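## Task

Carry plate B33 into the nest called OUT so it lies flat between the nest's locators, with its well A1 placed at the nest corner labelled A1. Plates B38, B83, B88 and B30 must be left exactly as found. The placement only counts if the plate stays there without the robot supporting it; finish by opening the gripper and pulling the hand away.

## Robot and tools

Robot: a single four-axis SCARA-style arm (scara4) carrying a gripper that always stays level. Joints from base outward: lift (prismatic, 0.000 to 0.550 m), shoulder (-2.000 to 2.000 rad), elbow (-2.800 to 2.800 rad), wrist yaw (-12.566 to 12.566 rad), plus two fingers driven together by one opening number. If the elbow gets within 0.4 rad of zero the arm may fold and fault, so keep it bent. Plates are told apart only by their ID labels; well A1 sits at the plate's clipped corner.

Frames: the scene frame has its origin on the table top under the arm's base, +z up, +y to the left when facing +x. Reported end_effector_position (metres) and end_effector_quat_wxyz are in that frame; the position is the midpoint between the rubber pads (link pinch), 2 to 3 cm behind the fingertips. Reported position gets less accurate at long reach. The gripper's own axes: +x along the fingers, y is the closing direction, z is its vertical axis.

Row format (shared by execute_actions and move): five numbers, each in [-1, 1], ordered dx, dy, dz, rz, opening. The first four are an offset, not a pose: a displacement from the gripper's measured pose at the start of the action (for a call's first action, the last pose any result reported in the scene), expressed in the gripper's axes. Scale: 1.0 equals 0.6 m for dx, dy, dz and 180 degrees for rz; rz turns about the gripper z from +x toward +y. No tilt is possible. Because offsets start from the measured hand, repeating one against something rigid does not push further, but against something yielding it does. Opening is absolute: +1 fully open (0.140 m), -1 closed (pads still 0.066 m apart). Closing fully takes at least about 0.6 s.

execute_actions(actions): a list of actions run in sequence. Each action is a table of 0 to 15 rows; each row lasts one control step (1/30 s), and if fewer than 15 rows are given the last one repeats to fill the 15 steps (one action = 0.5 s). Every row is measured from the action's start pose, not from the row before. An empty list simply returns state and images.

move(target, speed, blocking): target is one five-number row as above, offset from the pose in the latest result that shows one. The gripper follows a straight path lasting 0.5 to 10 s (cut short at 10 s) and turns the shorter way. speed is the path's top speed in m/s, 0.002 to 0.5, default 0.25; turning is capped at twice that in rad/s. The actual hand can lag, drift off the path and exceed speed, mostly when the arm is nearly straight. The path ignores obstacles; faster contact hits harder and aiming deeper past contact presses harder. Opening is applied at the start. The move returns when path and fingers are at rest, or 5 s after the path ends. Its extra 'move:' line reports the ending (done, off_target, moving, held, fault), active limits (paced = command clipped; held = a check blocked some steps, after which the arm can surge past speed) and distance to target. With blocking=false you get control back after 0.5 s; until a result shows the move ended, other rows and moves are refused, so use wait or stop.

wait(seconds): 0 to 10 s; the arm keeps its last command, a running move continues, and it returns early when that move ends. stop(): brakes a running move (needs room, more when fast); fingers keep moving. zoom_image(camera, region): region [x0, y0, x1, y1] in image pixels, top-left origin, at most 504 by 504; cameras cam_head_left, cam_head_right, cam_high, cam_low, cam_wrist (images normally come from cam_head_left, cam_head_right, cam_wrist, each 504x504). finished_scene(scene): ends scene 1 or 2 permanently after the last command is held, and gives the next task; the goal must already hold and keep holding.

Control details: each step the commanded pose is clipped to within 70 mm and 16 degrees of the measured pose, then damped inverse kinematics drives the joints. After an action the arm continues at most to the last clipped pose, so far targets need further commands. 'Hand target' shows where the controller is heading; 'pose unreachable' means the clearance check altered or blocked the command; HELD in step readings marks rows partly held back. Joints slow and stop together; a big move may return before arrival.

Gripping: grip_measured is the finger opening on the command scale (Joint positions gives metres; readings may be offset by up to about 1 mm for the whole scene). To hold, command about 0.04 below grip_measured for a firm grip, less for a lighter one. Pads push up to about 18 N each; fast closing can squeeze harder. Held parts may get brief tugs.

Hazards: joint load limits are lift 52.8 N, shoulder 7.92 N m, elbow 3.96 N m, wrist yaw 1.32 N m (held weight counts); reaching one stops the arm 10 s and drops the rest of the call. Holding loads heats motors: MOTOR HOT from 85 °C, OVER-TEMPERATURE FAULT with brakes at 100 °C. Avoid drops, slips, slams, hard contacts and strong pushes, never knock anything off the table, and disturb no other plate. Less robot time and motor effort is better.

Cameras: calibration lines give K, distortion and T_world_to_cam per camera; fixed cameras may be off by about 2.3 degrees and 9 mm together, and the wrist camera pose follows the joint readings.

Each tool is called after ">>>" by a JSON object that holds its "op" and its "data", one argument or row to a line.

## Session

>>> {"op": "execute_actions", "data": {
  "actions": []
}}

>>> {"op": "zoom_image", "data": {
  "camera": "cam_head_left",
  "region": [0,0,504,504]
}}

Scene clock: 0.00 s.
end_effector_position=(+0.4215, -0.5236, +0.1442) grip_measured=+1.00 end_effector_quat_wxyz=(+0.978, +0.000, +0.000, -0.208)
Joint positions: [ 0.139 -0.965  2.366 -1.818  0.14 ]
Hand target: +0.422, -0.524, +0.144; +0.978, +0.000, +0.000, -0.208

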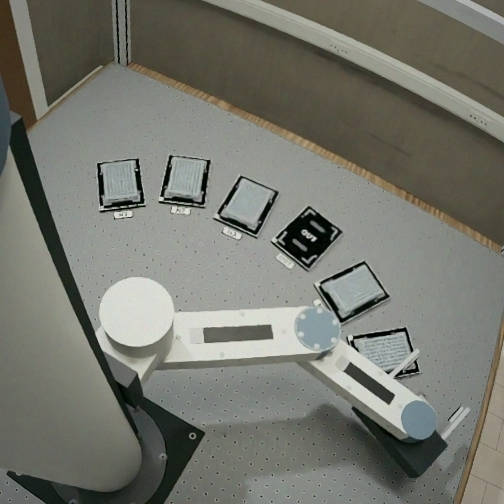

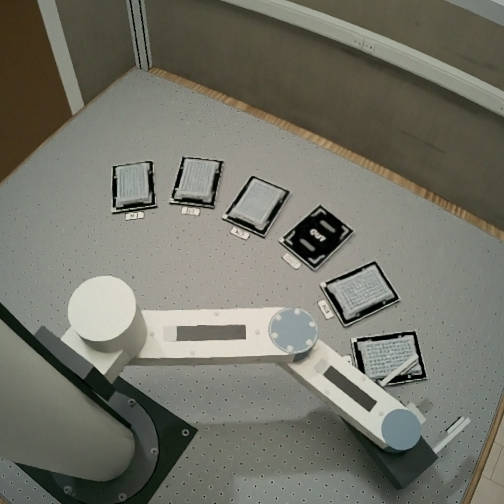

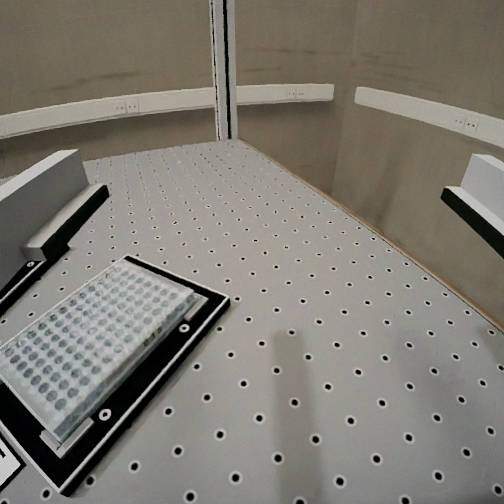

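Region (0, 0, 504, 504) of cam_head_left's 504x504 image, scaled by 1.000.

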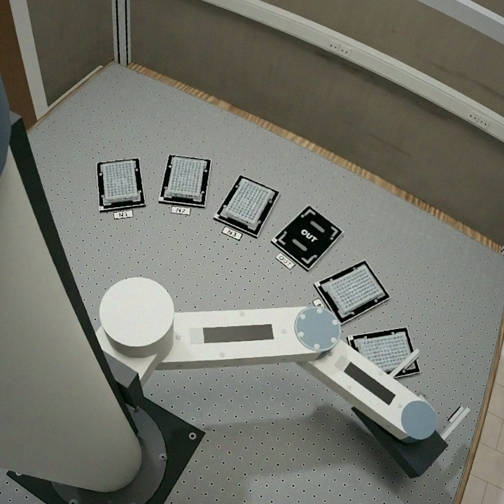

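>>> {"op": "zoom_image", "data": {
  "camera": "cam_head_left",
  "region": [85,140,285,250]
}}

>>> {"op": "zoom_image", "data": {
  "camera": "cam_head_right",
  "region": [270,195,450,395]
}}

Region (85, 140, 285, 250) of cam_head_left's 504x504 image, scaled by 2.520, with more detail than that image has; it fills the top 277 rows of this view, and the rest is white.

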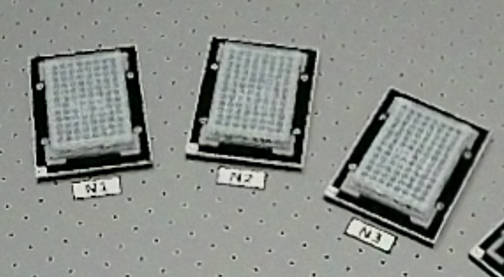

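Region (270, 195, 450, 395) of cam_head_right's 504x504 image, scaled by 2.520, with more detail than that image has; it fills the left 454 columns of this view, and the rest is white.

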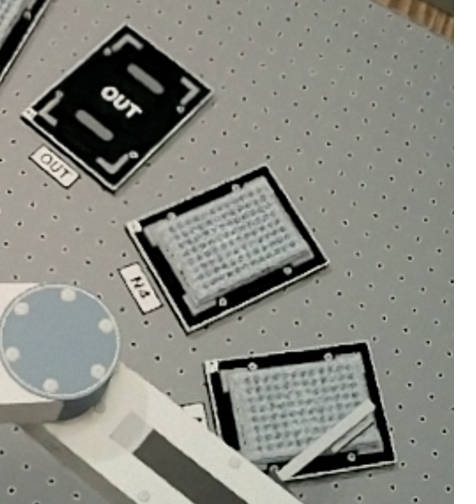

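>>> {"op": "move", "data": {
  "target": [-0.15,0.45,-0.1,-0.1,1],
  "speed": 0.4
}}

Scene clock: 20.03 s.
end_effector_position=(+0.4489, -0.2402, +0.0842) grip_measured=+1.00 end_effector_quat_wxyz=(+0.934, +0.000, +0.000, -0.358)
Joint positions: [ 0.079  0.256  0.879 -1.868  0.14 ]
Hand target: +0.449, -0.240, +0.084; +0.934, +0.000, +0.000, -0.358
Off the commanded pose: 0.000 m, 0 deg.
move: done; limits=paced
camera_calibration (this result's frames):
cam_wrist: T_world_to_cam=[[-0.662265, -0.749269, 0.00133288, 0.126652], [-0.451867, 0.397977, -0.798392, 0.352492], [0.59768, -0.529349, -0.602136, -0.24886], [0, 0, 0, 1]] pos_world=[0.391895, -0.177121, 0.131411]

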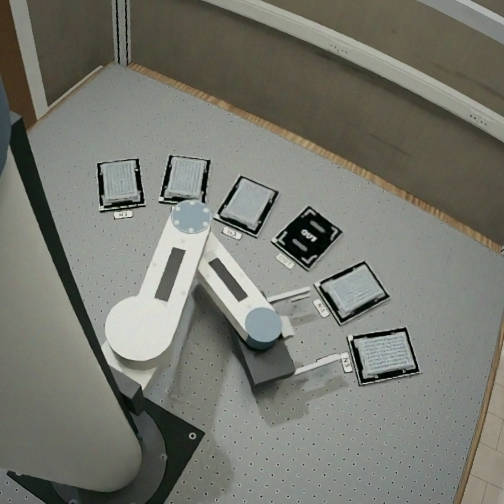

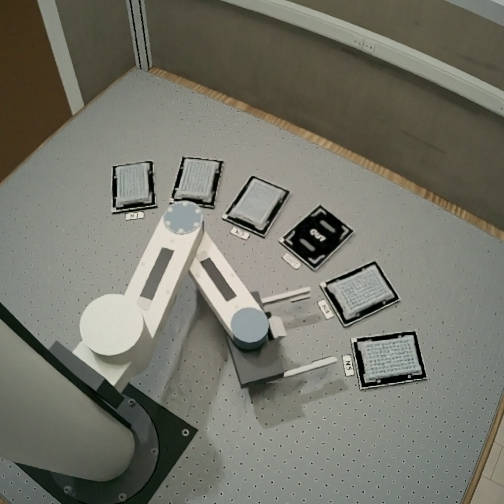

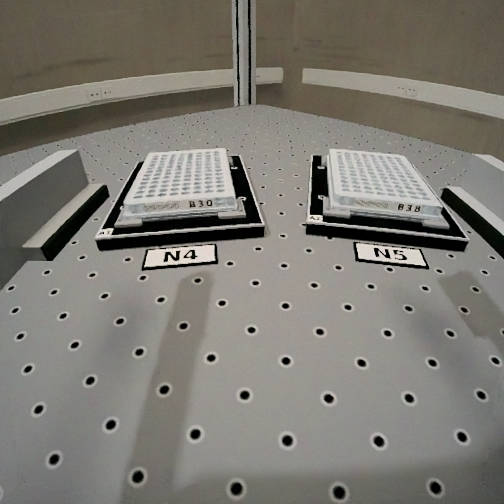

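>>> {"op": "move", "data": {
  "target": [-0.36,0.5,0,0.355,1],
  "speed": 0.4
}}

>>> {"op": "zoom_image", "data": {
  "camera": "cam_wrist",
  "region": [0,120,504,280]
}}

Scene clock: 27.73 s.
end_effector_position=(+0.4886, +0.1274, +0.0842) grip_measured=+1.00 end_effector_quat_wxyz=(+0.982, +0.000, +0.000, +0.191)
Joint positions: [ 0.079  1.386  0.769 -1.771  0.14 ]
Hand target: +0.489, +0.127, +0.084; +0.982, +0.000, +0.000, +0.190
Off the commanded pose: 0.000 m, 0 deg.
move: done
camera_calibration (this result's frames):
cam_wrist: T_world_to_cam=[[0.382121, -0.924111, 0.00133288, -0.0595858], [-0.556035, -0.231073, -0.798392, 0.355199], [0.738111, 0.304342, -0.602136, -0.252852], [0, 0, 0, 1]] pos_world=[0.406905, 0.103966, 0.131417]

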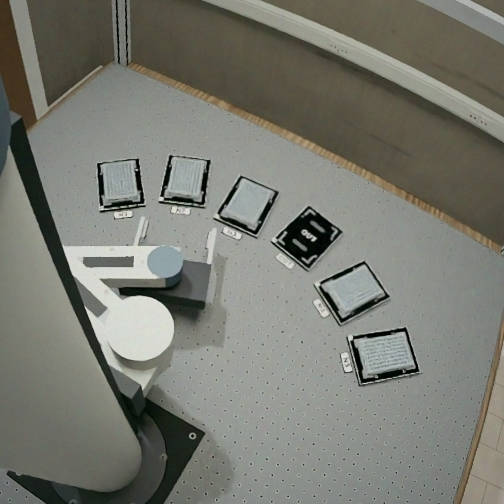

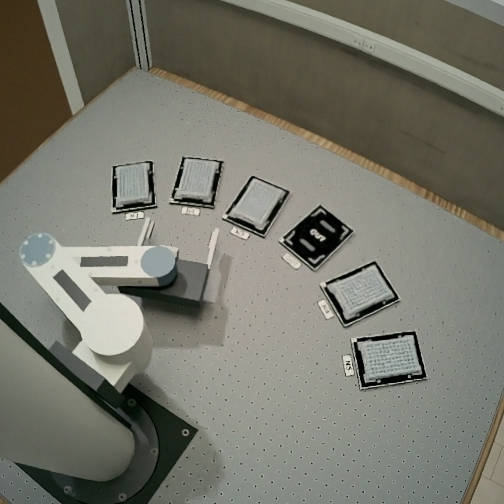

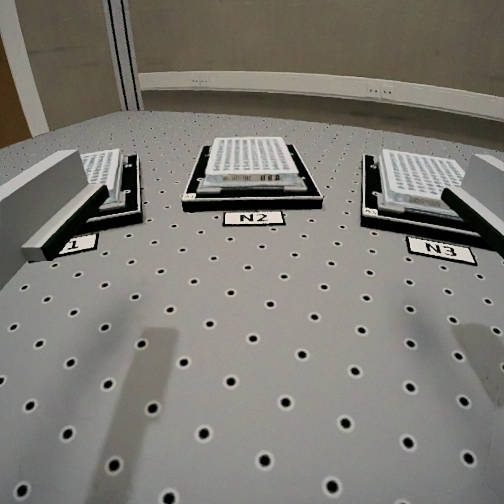

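Region (0, 120, 504, 280) of cam_wrist's 504x504 image, scaled by 1.000; it fills the top 160 rows of this view, and the rest is white.

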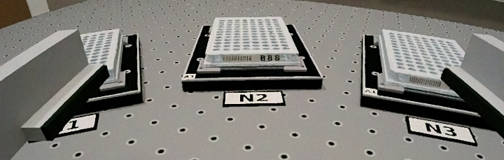

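>>> {"op": "move", "data": {
  "target": [0.09,-0.2,0,-0.1,1],
  "speed": 0.4
}}

>>> {"op": "zoom_image", "data": {
  "camera": "cam_wrist",
  "region": [130,130,382,320]
}}

Scene clock: 35.07 s.
end_effector_position=(+0.5837, +0.0364, +0.0842) grip_measured=+1.00 end_effector_quat_wxyz=(+0.999, +0.000, +0.000, +0.035)
Joint positions: [ 0.079  1.     1.084 -2.014  0.14 ]
Hand target: +0.584, +0.036, +0.084; +0.999, +0.000, +0.000, +0.035
Off the commanded pose: 0.000 m, 0 deg.
move: done
camera_calibration (this result's frames):
cam_wrist: T_world_to_cam=[[0.0779097, -0.99696, 0.00133288, 0.000148593], [-0.600223, -0.0479733, -0.798392, 0.406153], [0.796029, 0.0614025, -0.602136, -0.32028], [0, 0, 0, 1]] pos_world=[0.498722, 0.0392986, 0.131417]

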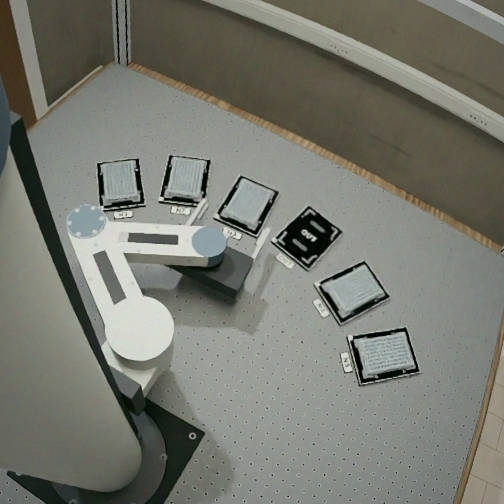

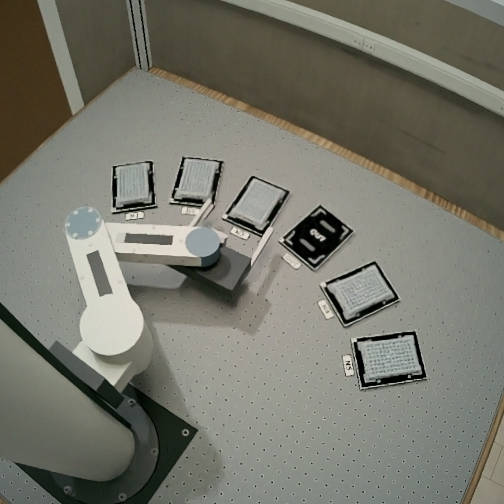

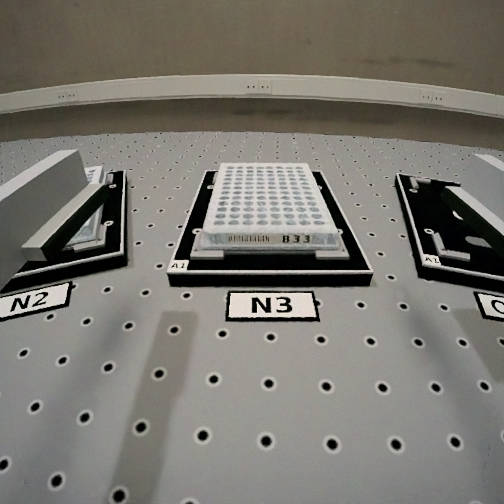

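Region (130, 130, 382, 320) of cam_wrist's 504x504 image, scaled by 2.000, with more detail than that image has; it fills the top 380 rows of this view, and the rest is white.

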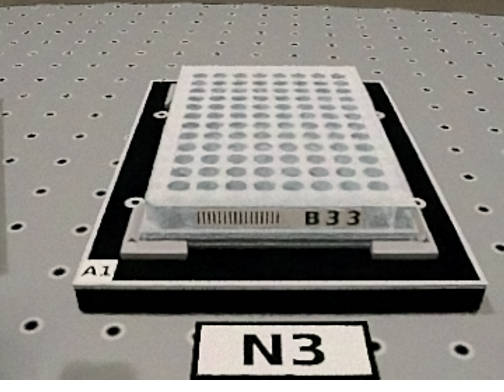

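>>> {"op": "move", "data": {
  "target": [-0.031,-0.217,0,-0.103,1],
  "speed": 0.4
}}

>>> {"op": "zoom_image", "data": {
  "camera": "cam_wrist",
  "region": [130,130,382,320]
}}

Scene clock: 52.80 s.
end_effector_position=(+0.5742, -0.0949, +0.0842) grip_measured=+1.00 end_effector_quat_wxyz=(+0.992, +0.000, +0.000, -0.127)
Joint positions: [ 0.079  0.679  1.084 -2.017  0.14 ]
Hand target: +0.574, -0.095, +0.084; +0.992, +0.000, +0.000, -0.127
Off the commanded pose: 0.000 m, 0 deg.
move: done
camera_calibration (this result's frames):
cam_wrist: T_world_to_cam=[[-0.243365, -0.969934, 0.00133288, 0.0570427], [-0.584292, 0.145507, -0.798392, 0.403378], [0.774194, -0.19508, -0.602136, -0.316476], [0, 0, 0, 1]] pos_world=[0.494587, -0.0651048, 0.131416]

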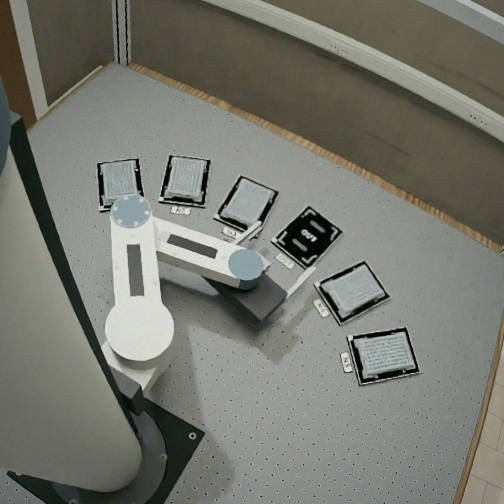

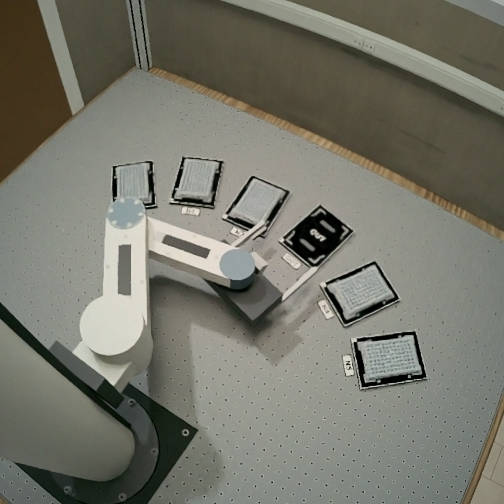

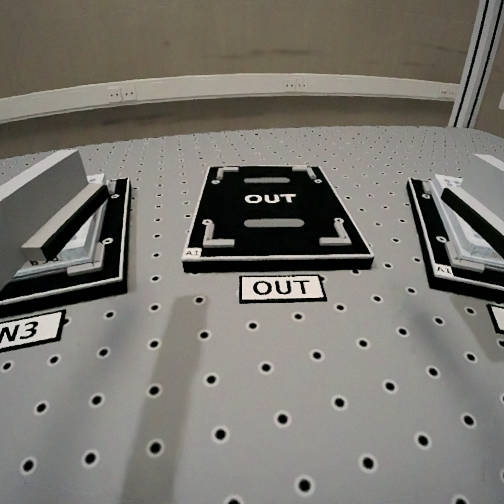

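Region (130, 130, 382, 320) of cam_wrist's 504x504 image, scaled by 2.000, with more detail than that image has; it fills the top 380 rows of this view, and the rest is white.

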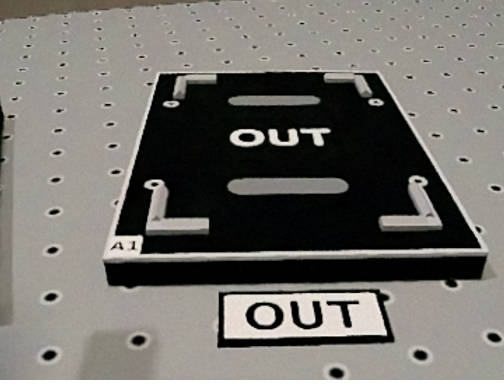

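>>> {"op": "move", "data": {
  "target": [0.022,-0.011,0,0.01,1]
}}

>>> {"op": "zoom_image", "data": {
  "camera": "cam_wrist",
  "region": [130,130,382,320]
}}

Scene clock: 64.10 s.
end_effector_position=(+0.5853, -0.1046, +0.0842) grip_measured=+1.00 end_effector_quat_wxyz=(+0.994, +0.000, +0.000, -0.111)
Joint positions: [ 0.079  0.617  1.144 -1.984  0.14 ]
Hand target: +0.585, -0.105, +0.084; +0.994, +0.000, +0.000, -0.111
Off the commanded pose: 0.000 m, 0 deg.
move: done
camera_calibration (this result's frames):
cam_wrist: T_world_to_cam=[[-0.212999, -0.977051, 0.00133288, 0.0318019], [-0.588546, 0.127215, -0.798392, 0.411859], [0.779901, -0.170842, -0.602136, -0.327777], [0, 0, 0, 1]] pos_world=[0.504805, -0.0773205, 0.131416]

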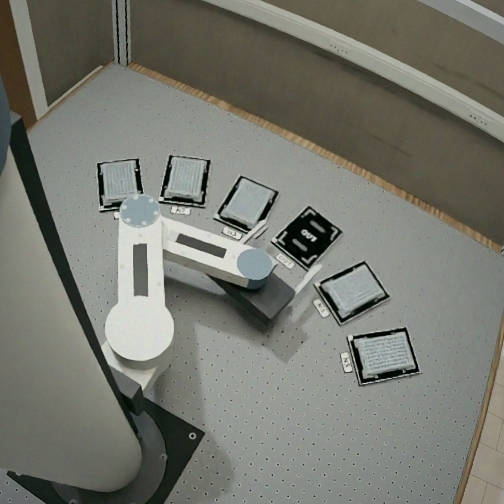

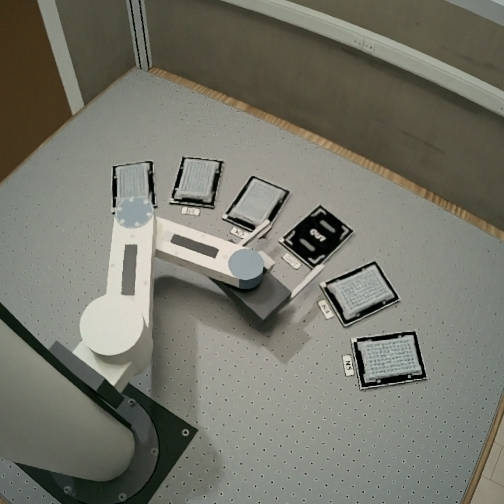

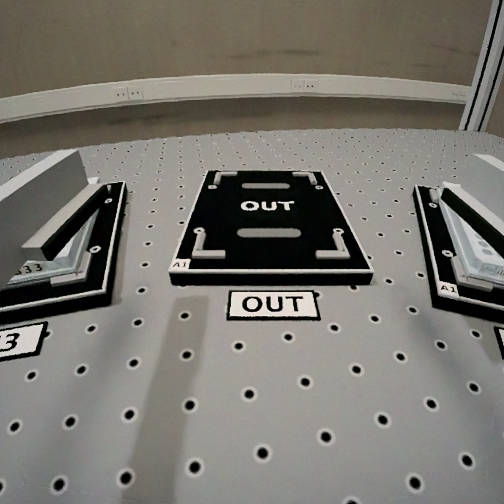

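Region (130, 130, 382, 320) of cam_wrist's 504x504 image, scaled by 2.000, with more detail than that image has; it fills the top 380 rows of this view, and the rest is white.

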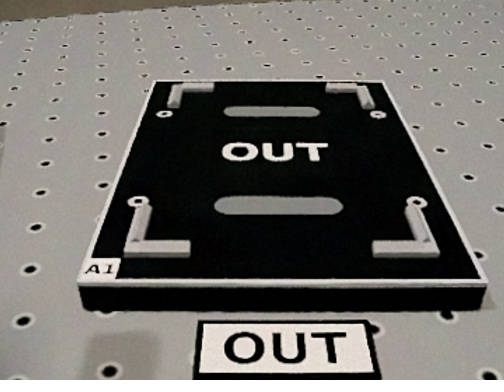

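>>> {"op": "move", "data": {
  "target": [0.1498,0.2903,0,0.0932,0.1],
  "speed": 0.4
}}

>>> {"op": "move", "data": {
  "target": [0,0,-0.085,0,0.1],
  "speed": 0.1
}}

Scene clock: 82.67 s.
end_effector_position=(+0.7114, +0.0455, +0.0843) grip_measured=+0.10 end_effector_quat_wxyz=(+0.999, +0.000, +0.000, +0.035)
Joint positions: [ 0.079  0.725  1.741 -2.396  0.107]
Hand target: +0.711, +0.045, +0.084; +0.999, +0.000, +0.000, +0.035
Off the commanded pose: 0.000 m, 0 deg.
move: done
camera_calibration (this result's frames):
cam_wrist: T_world_to_cam=[[0.0785235, -0.996911, 0.00133288, -0.00110274], [-0.600194, -0.0483428, -0.798392, 0.48328], [0.795991, 0.0618925, -0.602136, -0.422524], [0, 0, 0, 1]] pos_world=[0.626474, 0.0484148, 0.131431]

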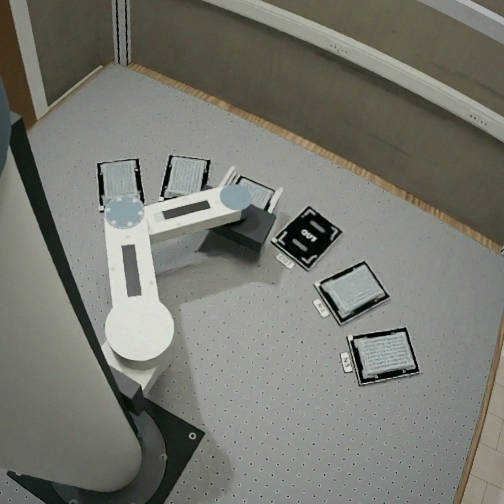

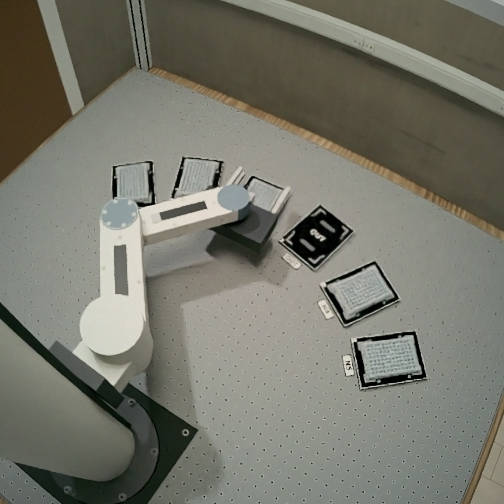

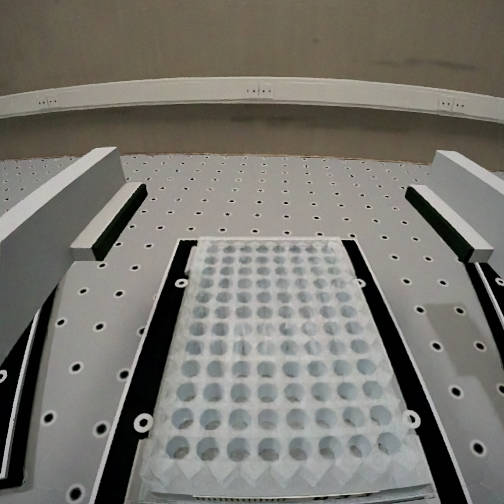

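Scene clock: 83.47 s.
end_effector_position=(+0.7114, +0.0455, +0.0332) grip_measured=+0.10 end_effector_quat_wxyz=(+0.999, +0.000, +0.000, +0.035)
Joint positions: [ 0.028  0.725  1.741 -2.396  0.107]
Hand target: +0.711, +0.046, +0.033; +0.999, +0.000, +0.000, +0.035
Off the commanded pose: 0.000 m, 0 deg.
move: done
camera_calibration (this result's frames):
cam_wrist: T_world_to_cam=[[0.0784809, -0.996915, 0.00133288, -0.00101764], [-0.600196, -0.0483171, -0.798392, 0.442518], [0.795994, 0.0618586, -0.602136, -0.453258], [0, 0, 0, 1]] pos_world=[0.626468, 0.0484046, 0.0803816]

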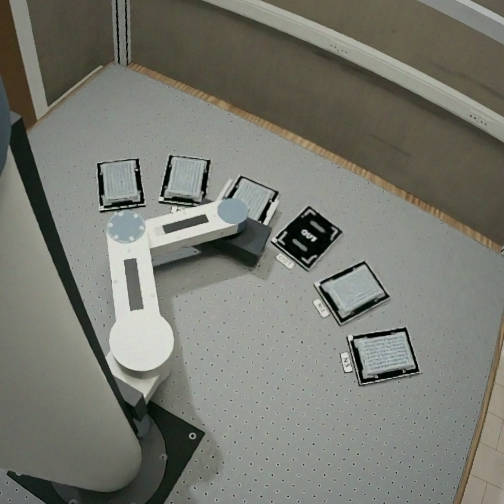

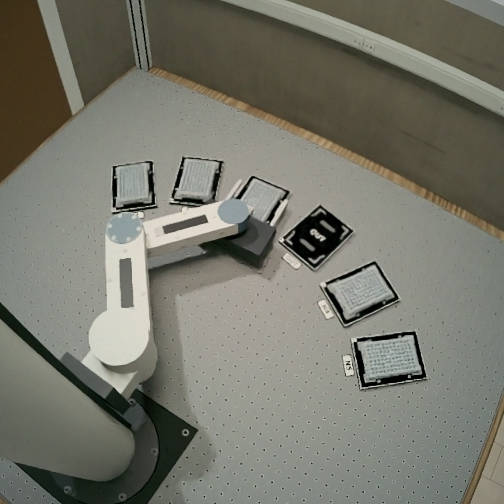

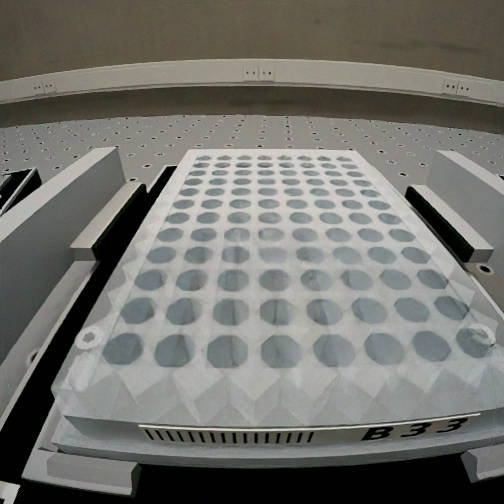

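>>> {"op": "move", "data": {
  "target": [0,0.0025,0,0,-0.4]
}}

>>> {"op": "move", "data": {
  "target": [0,0,0,0,-0.65]
}}

Scene clock: 91.03 s.
end_effector_position=(+0.7113, +0.0469, +0.0332) grip_measured=-0.40 end_effector_quat_wxyz=(+0.999, +0.000, +0.000, +0.035)
Joint positions: [ 0.028  0.729  1.741 -2.399  0.088]
Hand target: +0.711, +0.047, +0.033; +0.999, +0.000, +0.000, +0.035
Off the commanded pose: 0.000 m, 0 deg.
move: done
camera_calibration (this result's frames):
cam_wrist: T_world_to_cam=[[0.0783363, -0.996926, 0.00133288, 0.000440802], [-0.600203, -0.0482301, -0.798392, 0.442518], [0.796003, 0.0617431, -0.602136, -0.453252], [0, 0, 0, 1]] pos_world=[0.626356, 0.0497673, 0.080383]

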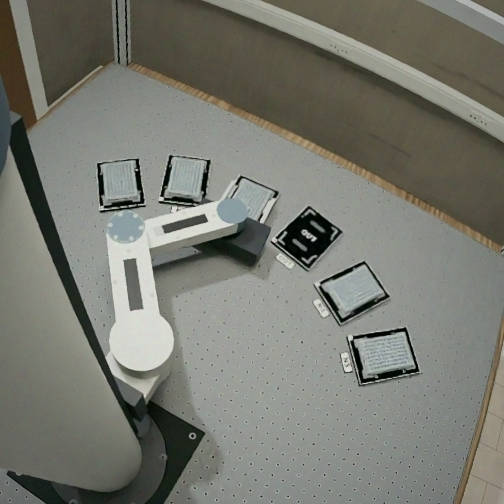

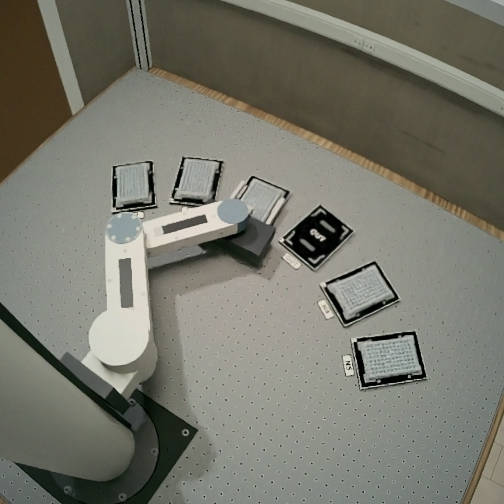

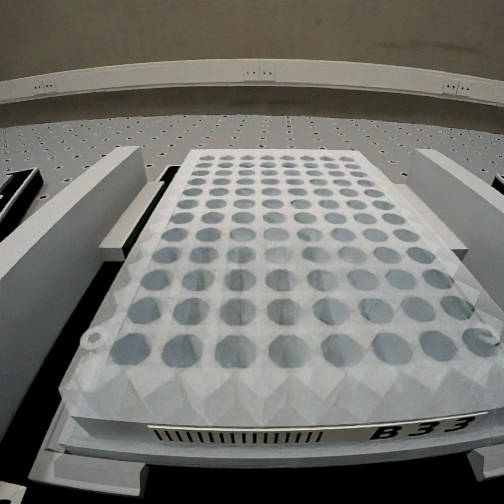

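Scene clock: 91.53 s.
end_effector_position=(+0.7113, +0.0463, +0.0335) grip_measured=-0.56 end_effector_quat_wxyz=(+0.999, +0.000, +0.000, +0.034)
Joint positions: [ 0.028  0.728  1.74  -2.4    0.082]
Hand target: +0.711, +0.047, +0.033; +0.999, +0.000, +0.000, +0.035
Off the commanded pose: 0.001 m, 0 deg.
move: done
camera_calibration (this result's frames):
cam_wrist: T_world_to_cam=[[0.0764314, -0.997074, 0.00133288, 0.00121769], [-0.600294, -0.0470832, -0.798392, 0.442682], [0.796119, 0.0602221, -0.602136, -0.453034], [0, 0, 0, 1]] pos_world=[0.626315, 0.0493397, 0.080644]

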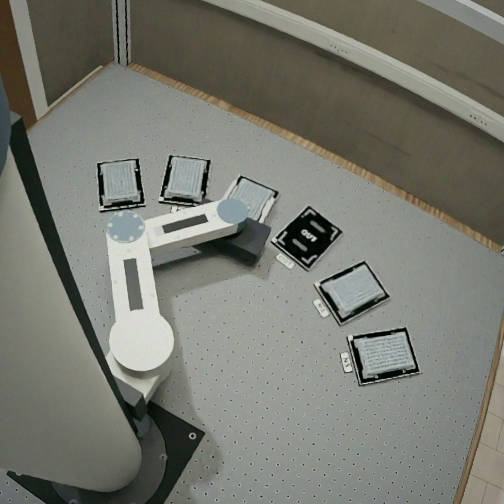

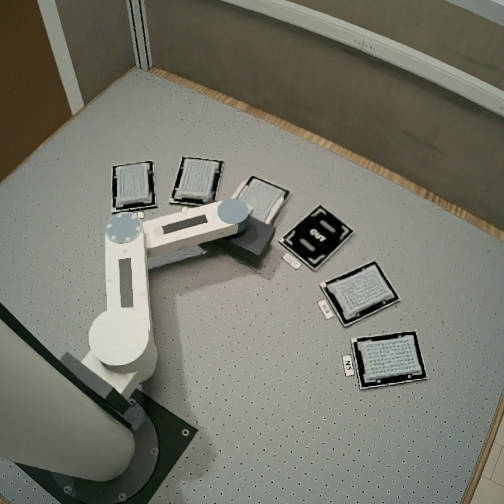

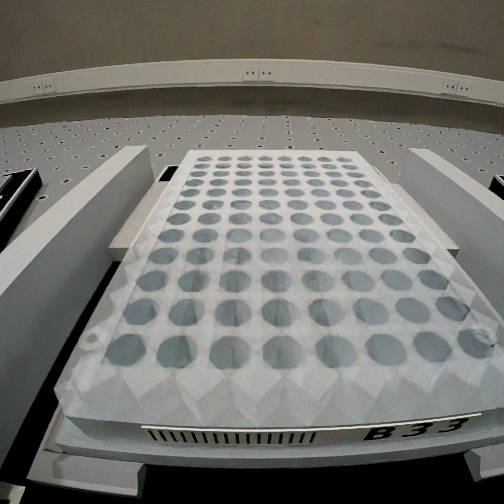

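>>> {"op": "move", "data": {
  "target": [0,-0.001,0.03,0,-0.63],
  "speed": 0.05
}}

>>> {"op": "move", "data": {
  "target": [-0.0208,-0.298,0,-0.0925,-0.63]
}}

>>> {"op": "move", "data": {
  "target": [0,0,-0.02,0,-0.63],
  "speed": 0.05
}}

Scene clock: 99.57 s.
end_effector_position=(+0.7113, +0.0458, +0.0515) grip_measured=-0.56 end_effector_quat_wxyz=(+0.999, +0.000, +0.000, +0.034)
Joint positions: [ 0.047  0.727  1.74  -2.399  0.082]
Hand target: +0.711, +0.046, +0.051; +0.999, +0.000, +0.000, +0.034
Off the commanded pose: 0.000 m, 0 deg.
move: done
camera_calibration (this result's frames):
cam_wrist: T_world_to_cam=[[0.0764184, -0.997075, 0.00133288, 0.000700437], [-0.600294, -0.0470754, -0.798392, 0.457075], [0.79612, 0.0602118, -0.602136, -0.442163], [0, 0, 0, 1]] pos_world=[0.626341, 0.0488388, 0.098682]

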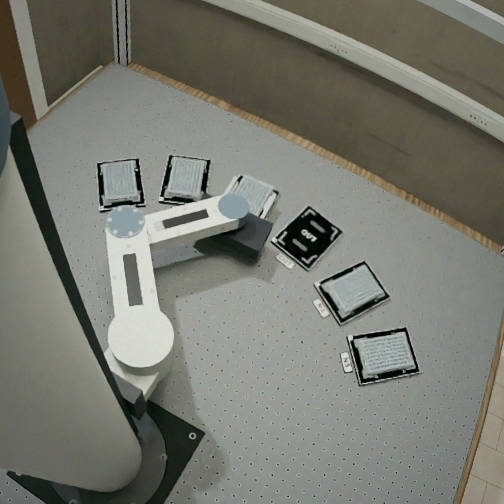

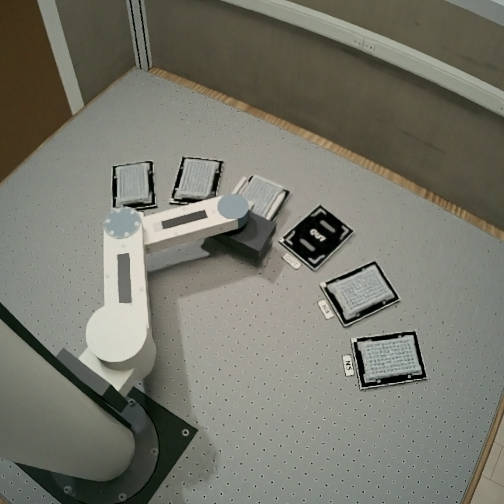

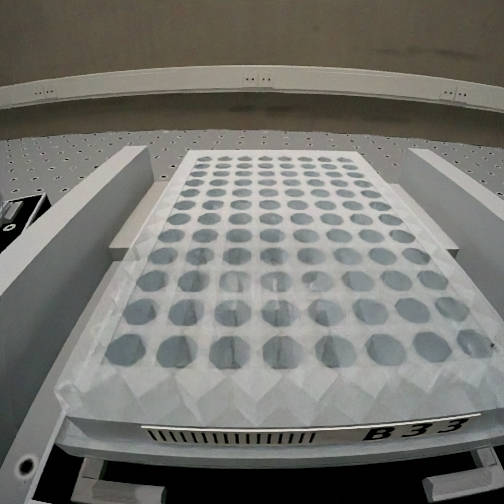

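Scene clock: 100.67 s.
end_effector_position=(+0.7110, -0.1336, +0.0515) grip_measured=-0.56 end_effector_quat_wxyz=(+0.994, +0.000, +0.000, -0.111)
Joint positions: [ 0.047  0.346  1.828 -2.396  0.082]
Hand target: +0.711, -0.133, +0.052; +0.994, +0.000, +0.000, -0.111
Off the commanded pose: 0.000 m, 0 deg.
move: done
camera_calibration (this result's frames):
cam_wrist: T_world_to_cam=[[-0.212771, -0.977101, 0.00133288, 0.0301223], [-0.588575, 0.127077, -0.798392, 0.463406], [0.779941, -0.170659, -0.602136, -0.450492], [0, 0, 0, 1]] pos_world=[0.630516, -0.106336, 0.0986819]

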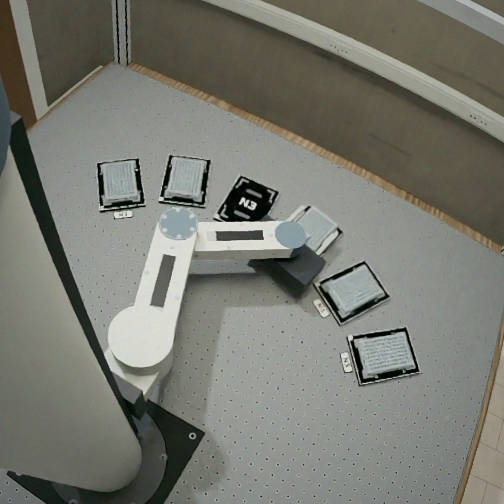

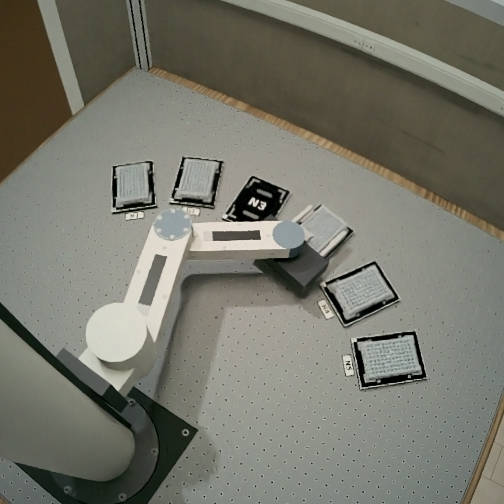

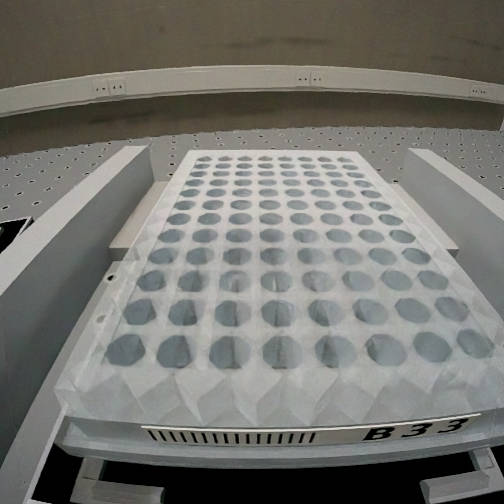

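Scene clock: 101.37 s.
end_effector_position=(+0.7110, -0.1336, +0.0395) grip_measured=-0.56 end_effector_quat_wxyz=(+0.994, +0.000, +0.000, -0.111)
Joint positions: [ 0.034  0.346  1.828 -2.396  0.082]
Hand target: +0.711, -0.134, +0.040; +0.994, +0.000, +0.000, -0.111
Off the commanded pose: 0.000 m, 0 deg.
move: done
camera_calibration (this result's frames):
cam_wrist: T_world_to_cam=[[-0.212809, -0.977093, 0.00133288, 0.0301461], [-0.58857, 0.127101, -0.798392, 0.453776], [0.779934, -0.17069, -0.602136, -0.457753], [0, 0, 0, 1]] pos_world=[0.630511, -0.106353, 0.0866214]

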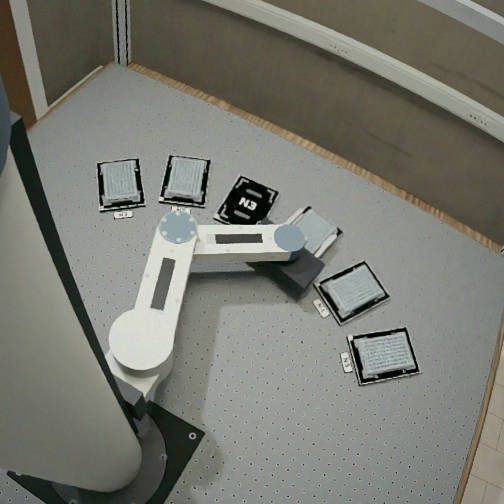

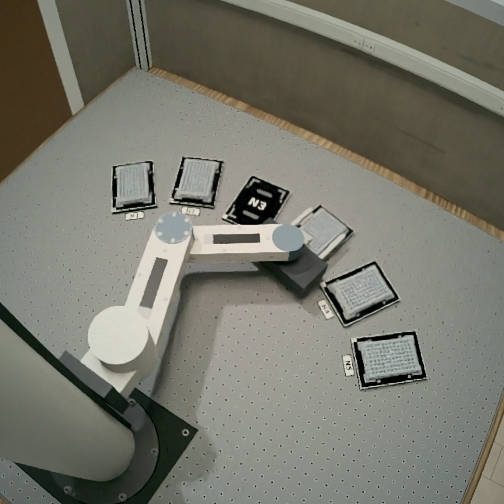

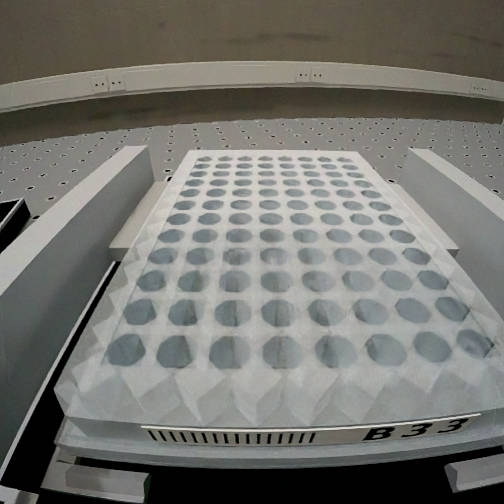

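>>> {"op": "move", "data": {
  "target": [-0.0006,0,-0.0097,-0.001,-0.63],
  "speed": 0.015
}}

>>> {"op": "move", "data": {
  "target": [0,0,0,0,0.1]
}}

>>> {"op": "move", "data": {
  "target": [-0.2,0,0.12,0,0.3],
  "speed": 0.4
}}

Scene clock: 112.43 s.
end_effector_position=(+0.7107, -0.1336, +0.0336) grip_measured=-0.56 end_effector_quat_wxyz=(+0.994, +0.000, +0.000, -0.112)
Joint positions: [ 0.029  0.348  1.825 -2.399  0.082]
Hand target: +0.711, -0.134, +0.034; +0.994, +0.000, +0.000, -0.113
Off the commanded pose: 0.000 m, 0 deg.
move: done
camera_calibration (this result's frames):
cam_wrist: T_world_to_cam=[[-0.215569, -0.976488, 0.00133288, 0.0321852], [-0.588209, 0.128763, -0.798392, 0.448878], [0.779449, -0.172892, -0.602136, -0.460955], [0, 0, 0, 1]] pos_world=[0.630263, -0.106066, 0.0807804]

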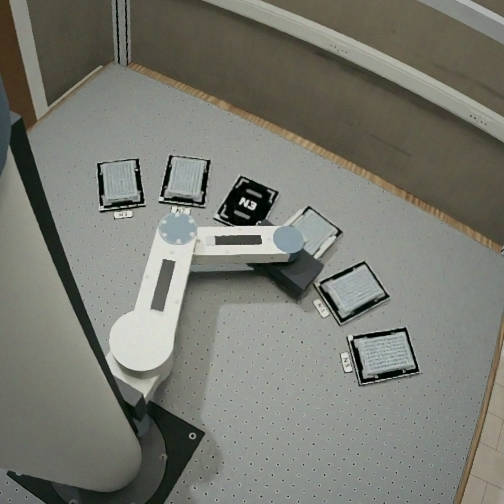

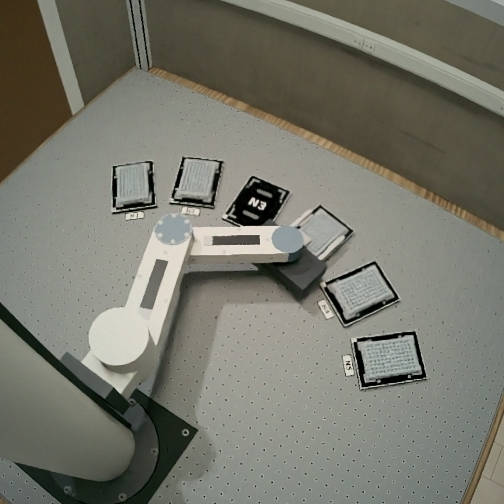

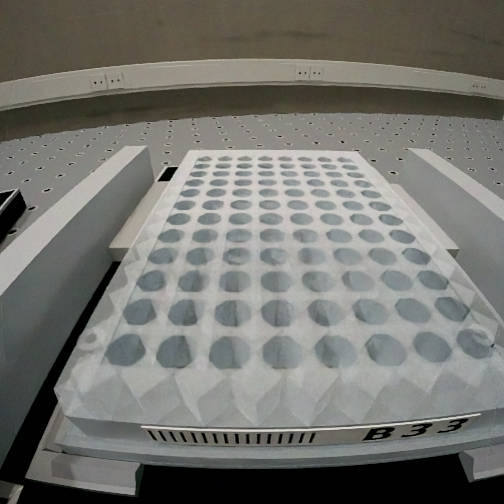

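Scene clock: 112.93 s.
end_effector_position=(+0.7107, -0.1336, +0.0336) grip_measured=+0.10 end_effector_quat_wxyz=(+0.994, +0.000, +0.000, -0.112)
Joint positions: [ 0.029  0.348  1.825 -2.399  0.107]
Hand target: +0.711, -0.134, +0.034; +0.994, +0.000, +0.000, -0.112
Off the commanded pose: 0.000 m, 0 deg.
move: done
camera_calibration (this result's frames):
cam_wrist: T_world_to_cam=[[-0.215566, -0.976488, 0.00133288, 0.0321822], [-0.588209, 0.128761, -0.798392, 0.448897], [0.779449, -0.172891, -0.602136, -0.460943], [0, 0, 0, 1]] pos_world=[0.630265, -0.106068, 0.0808027]

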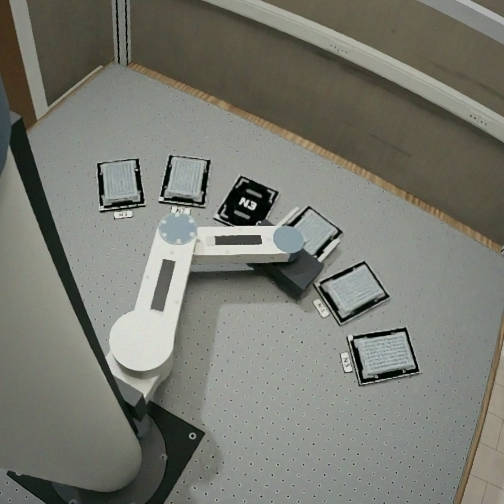

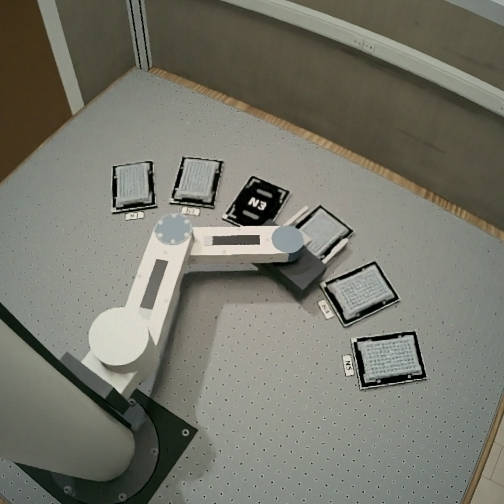

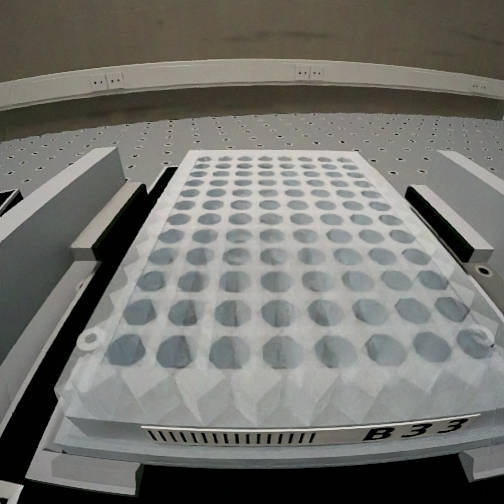

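Scene clock: 113.80 s.
end_effector_position=(+0.5937, -0.1068, +0.1057) grip_measured=+0.30 end_effector_quat_wxyz=(+0.994, +0.000, +0.000, -0.113)
Joint positions: [ 0.101  0.603  1.184 -2.014  0.114]
Hand target: +0.594, -0.107, +0.106; +0.994, +0.000, +0.000, -0.112
Off the commanded pose: 0.000 m, 0 deg.
move: done
camera_calibration (this result's frames):
cam_wrist: T_world_to_cam=[[-0.215874, -0.97642, 0.00133288, 0.0331811], [-0.588169, 0.128947, -0.798392, 0.434138], [0.779395, -0.173136, -0.602136, -0.321715], [0, 0, 0, 1]] pos_world=[0.513252, -0.0792826, 0.152852]

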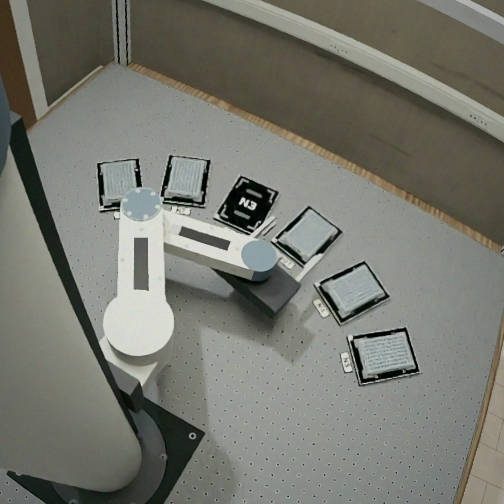

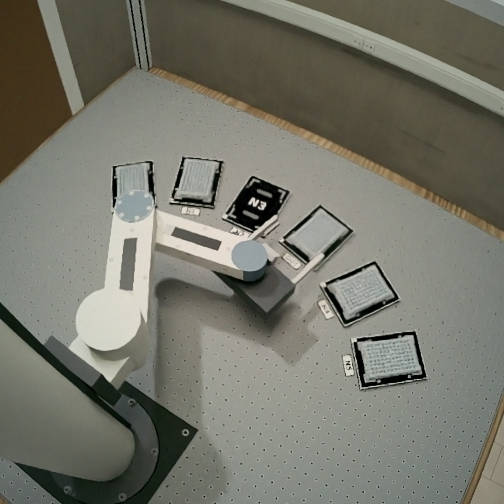

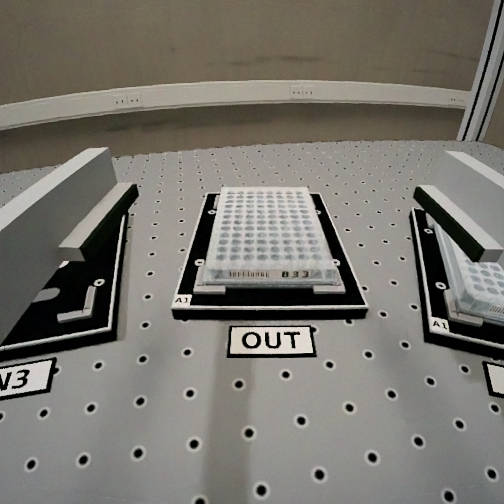

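>>> {"op": "finished_scene", "data": {
  "scene": 1
}}

The scene is finished: the task was done.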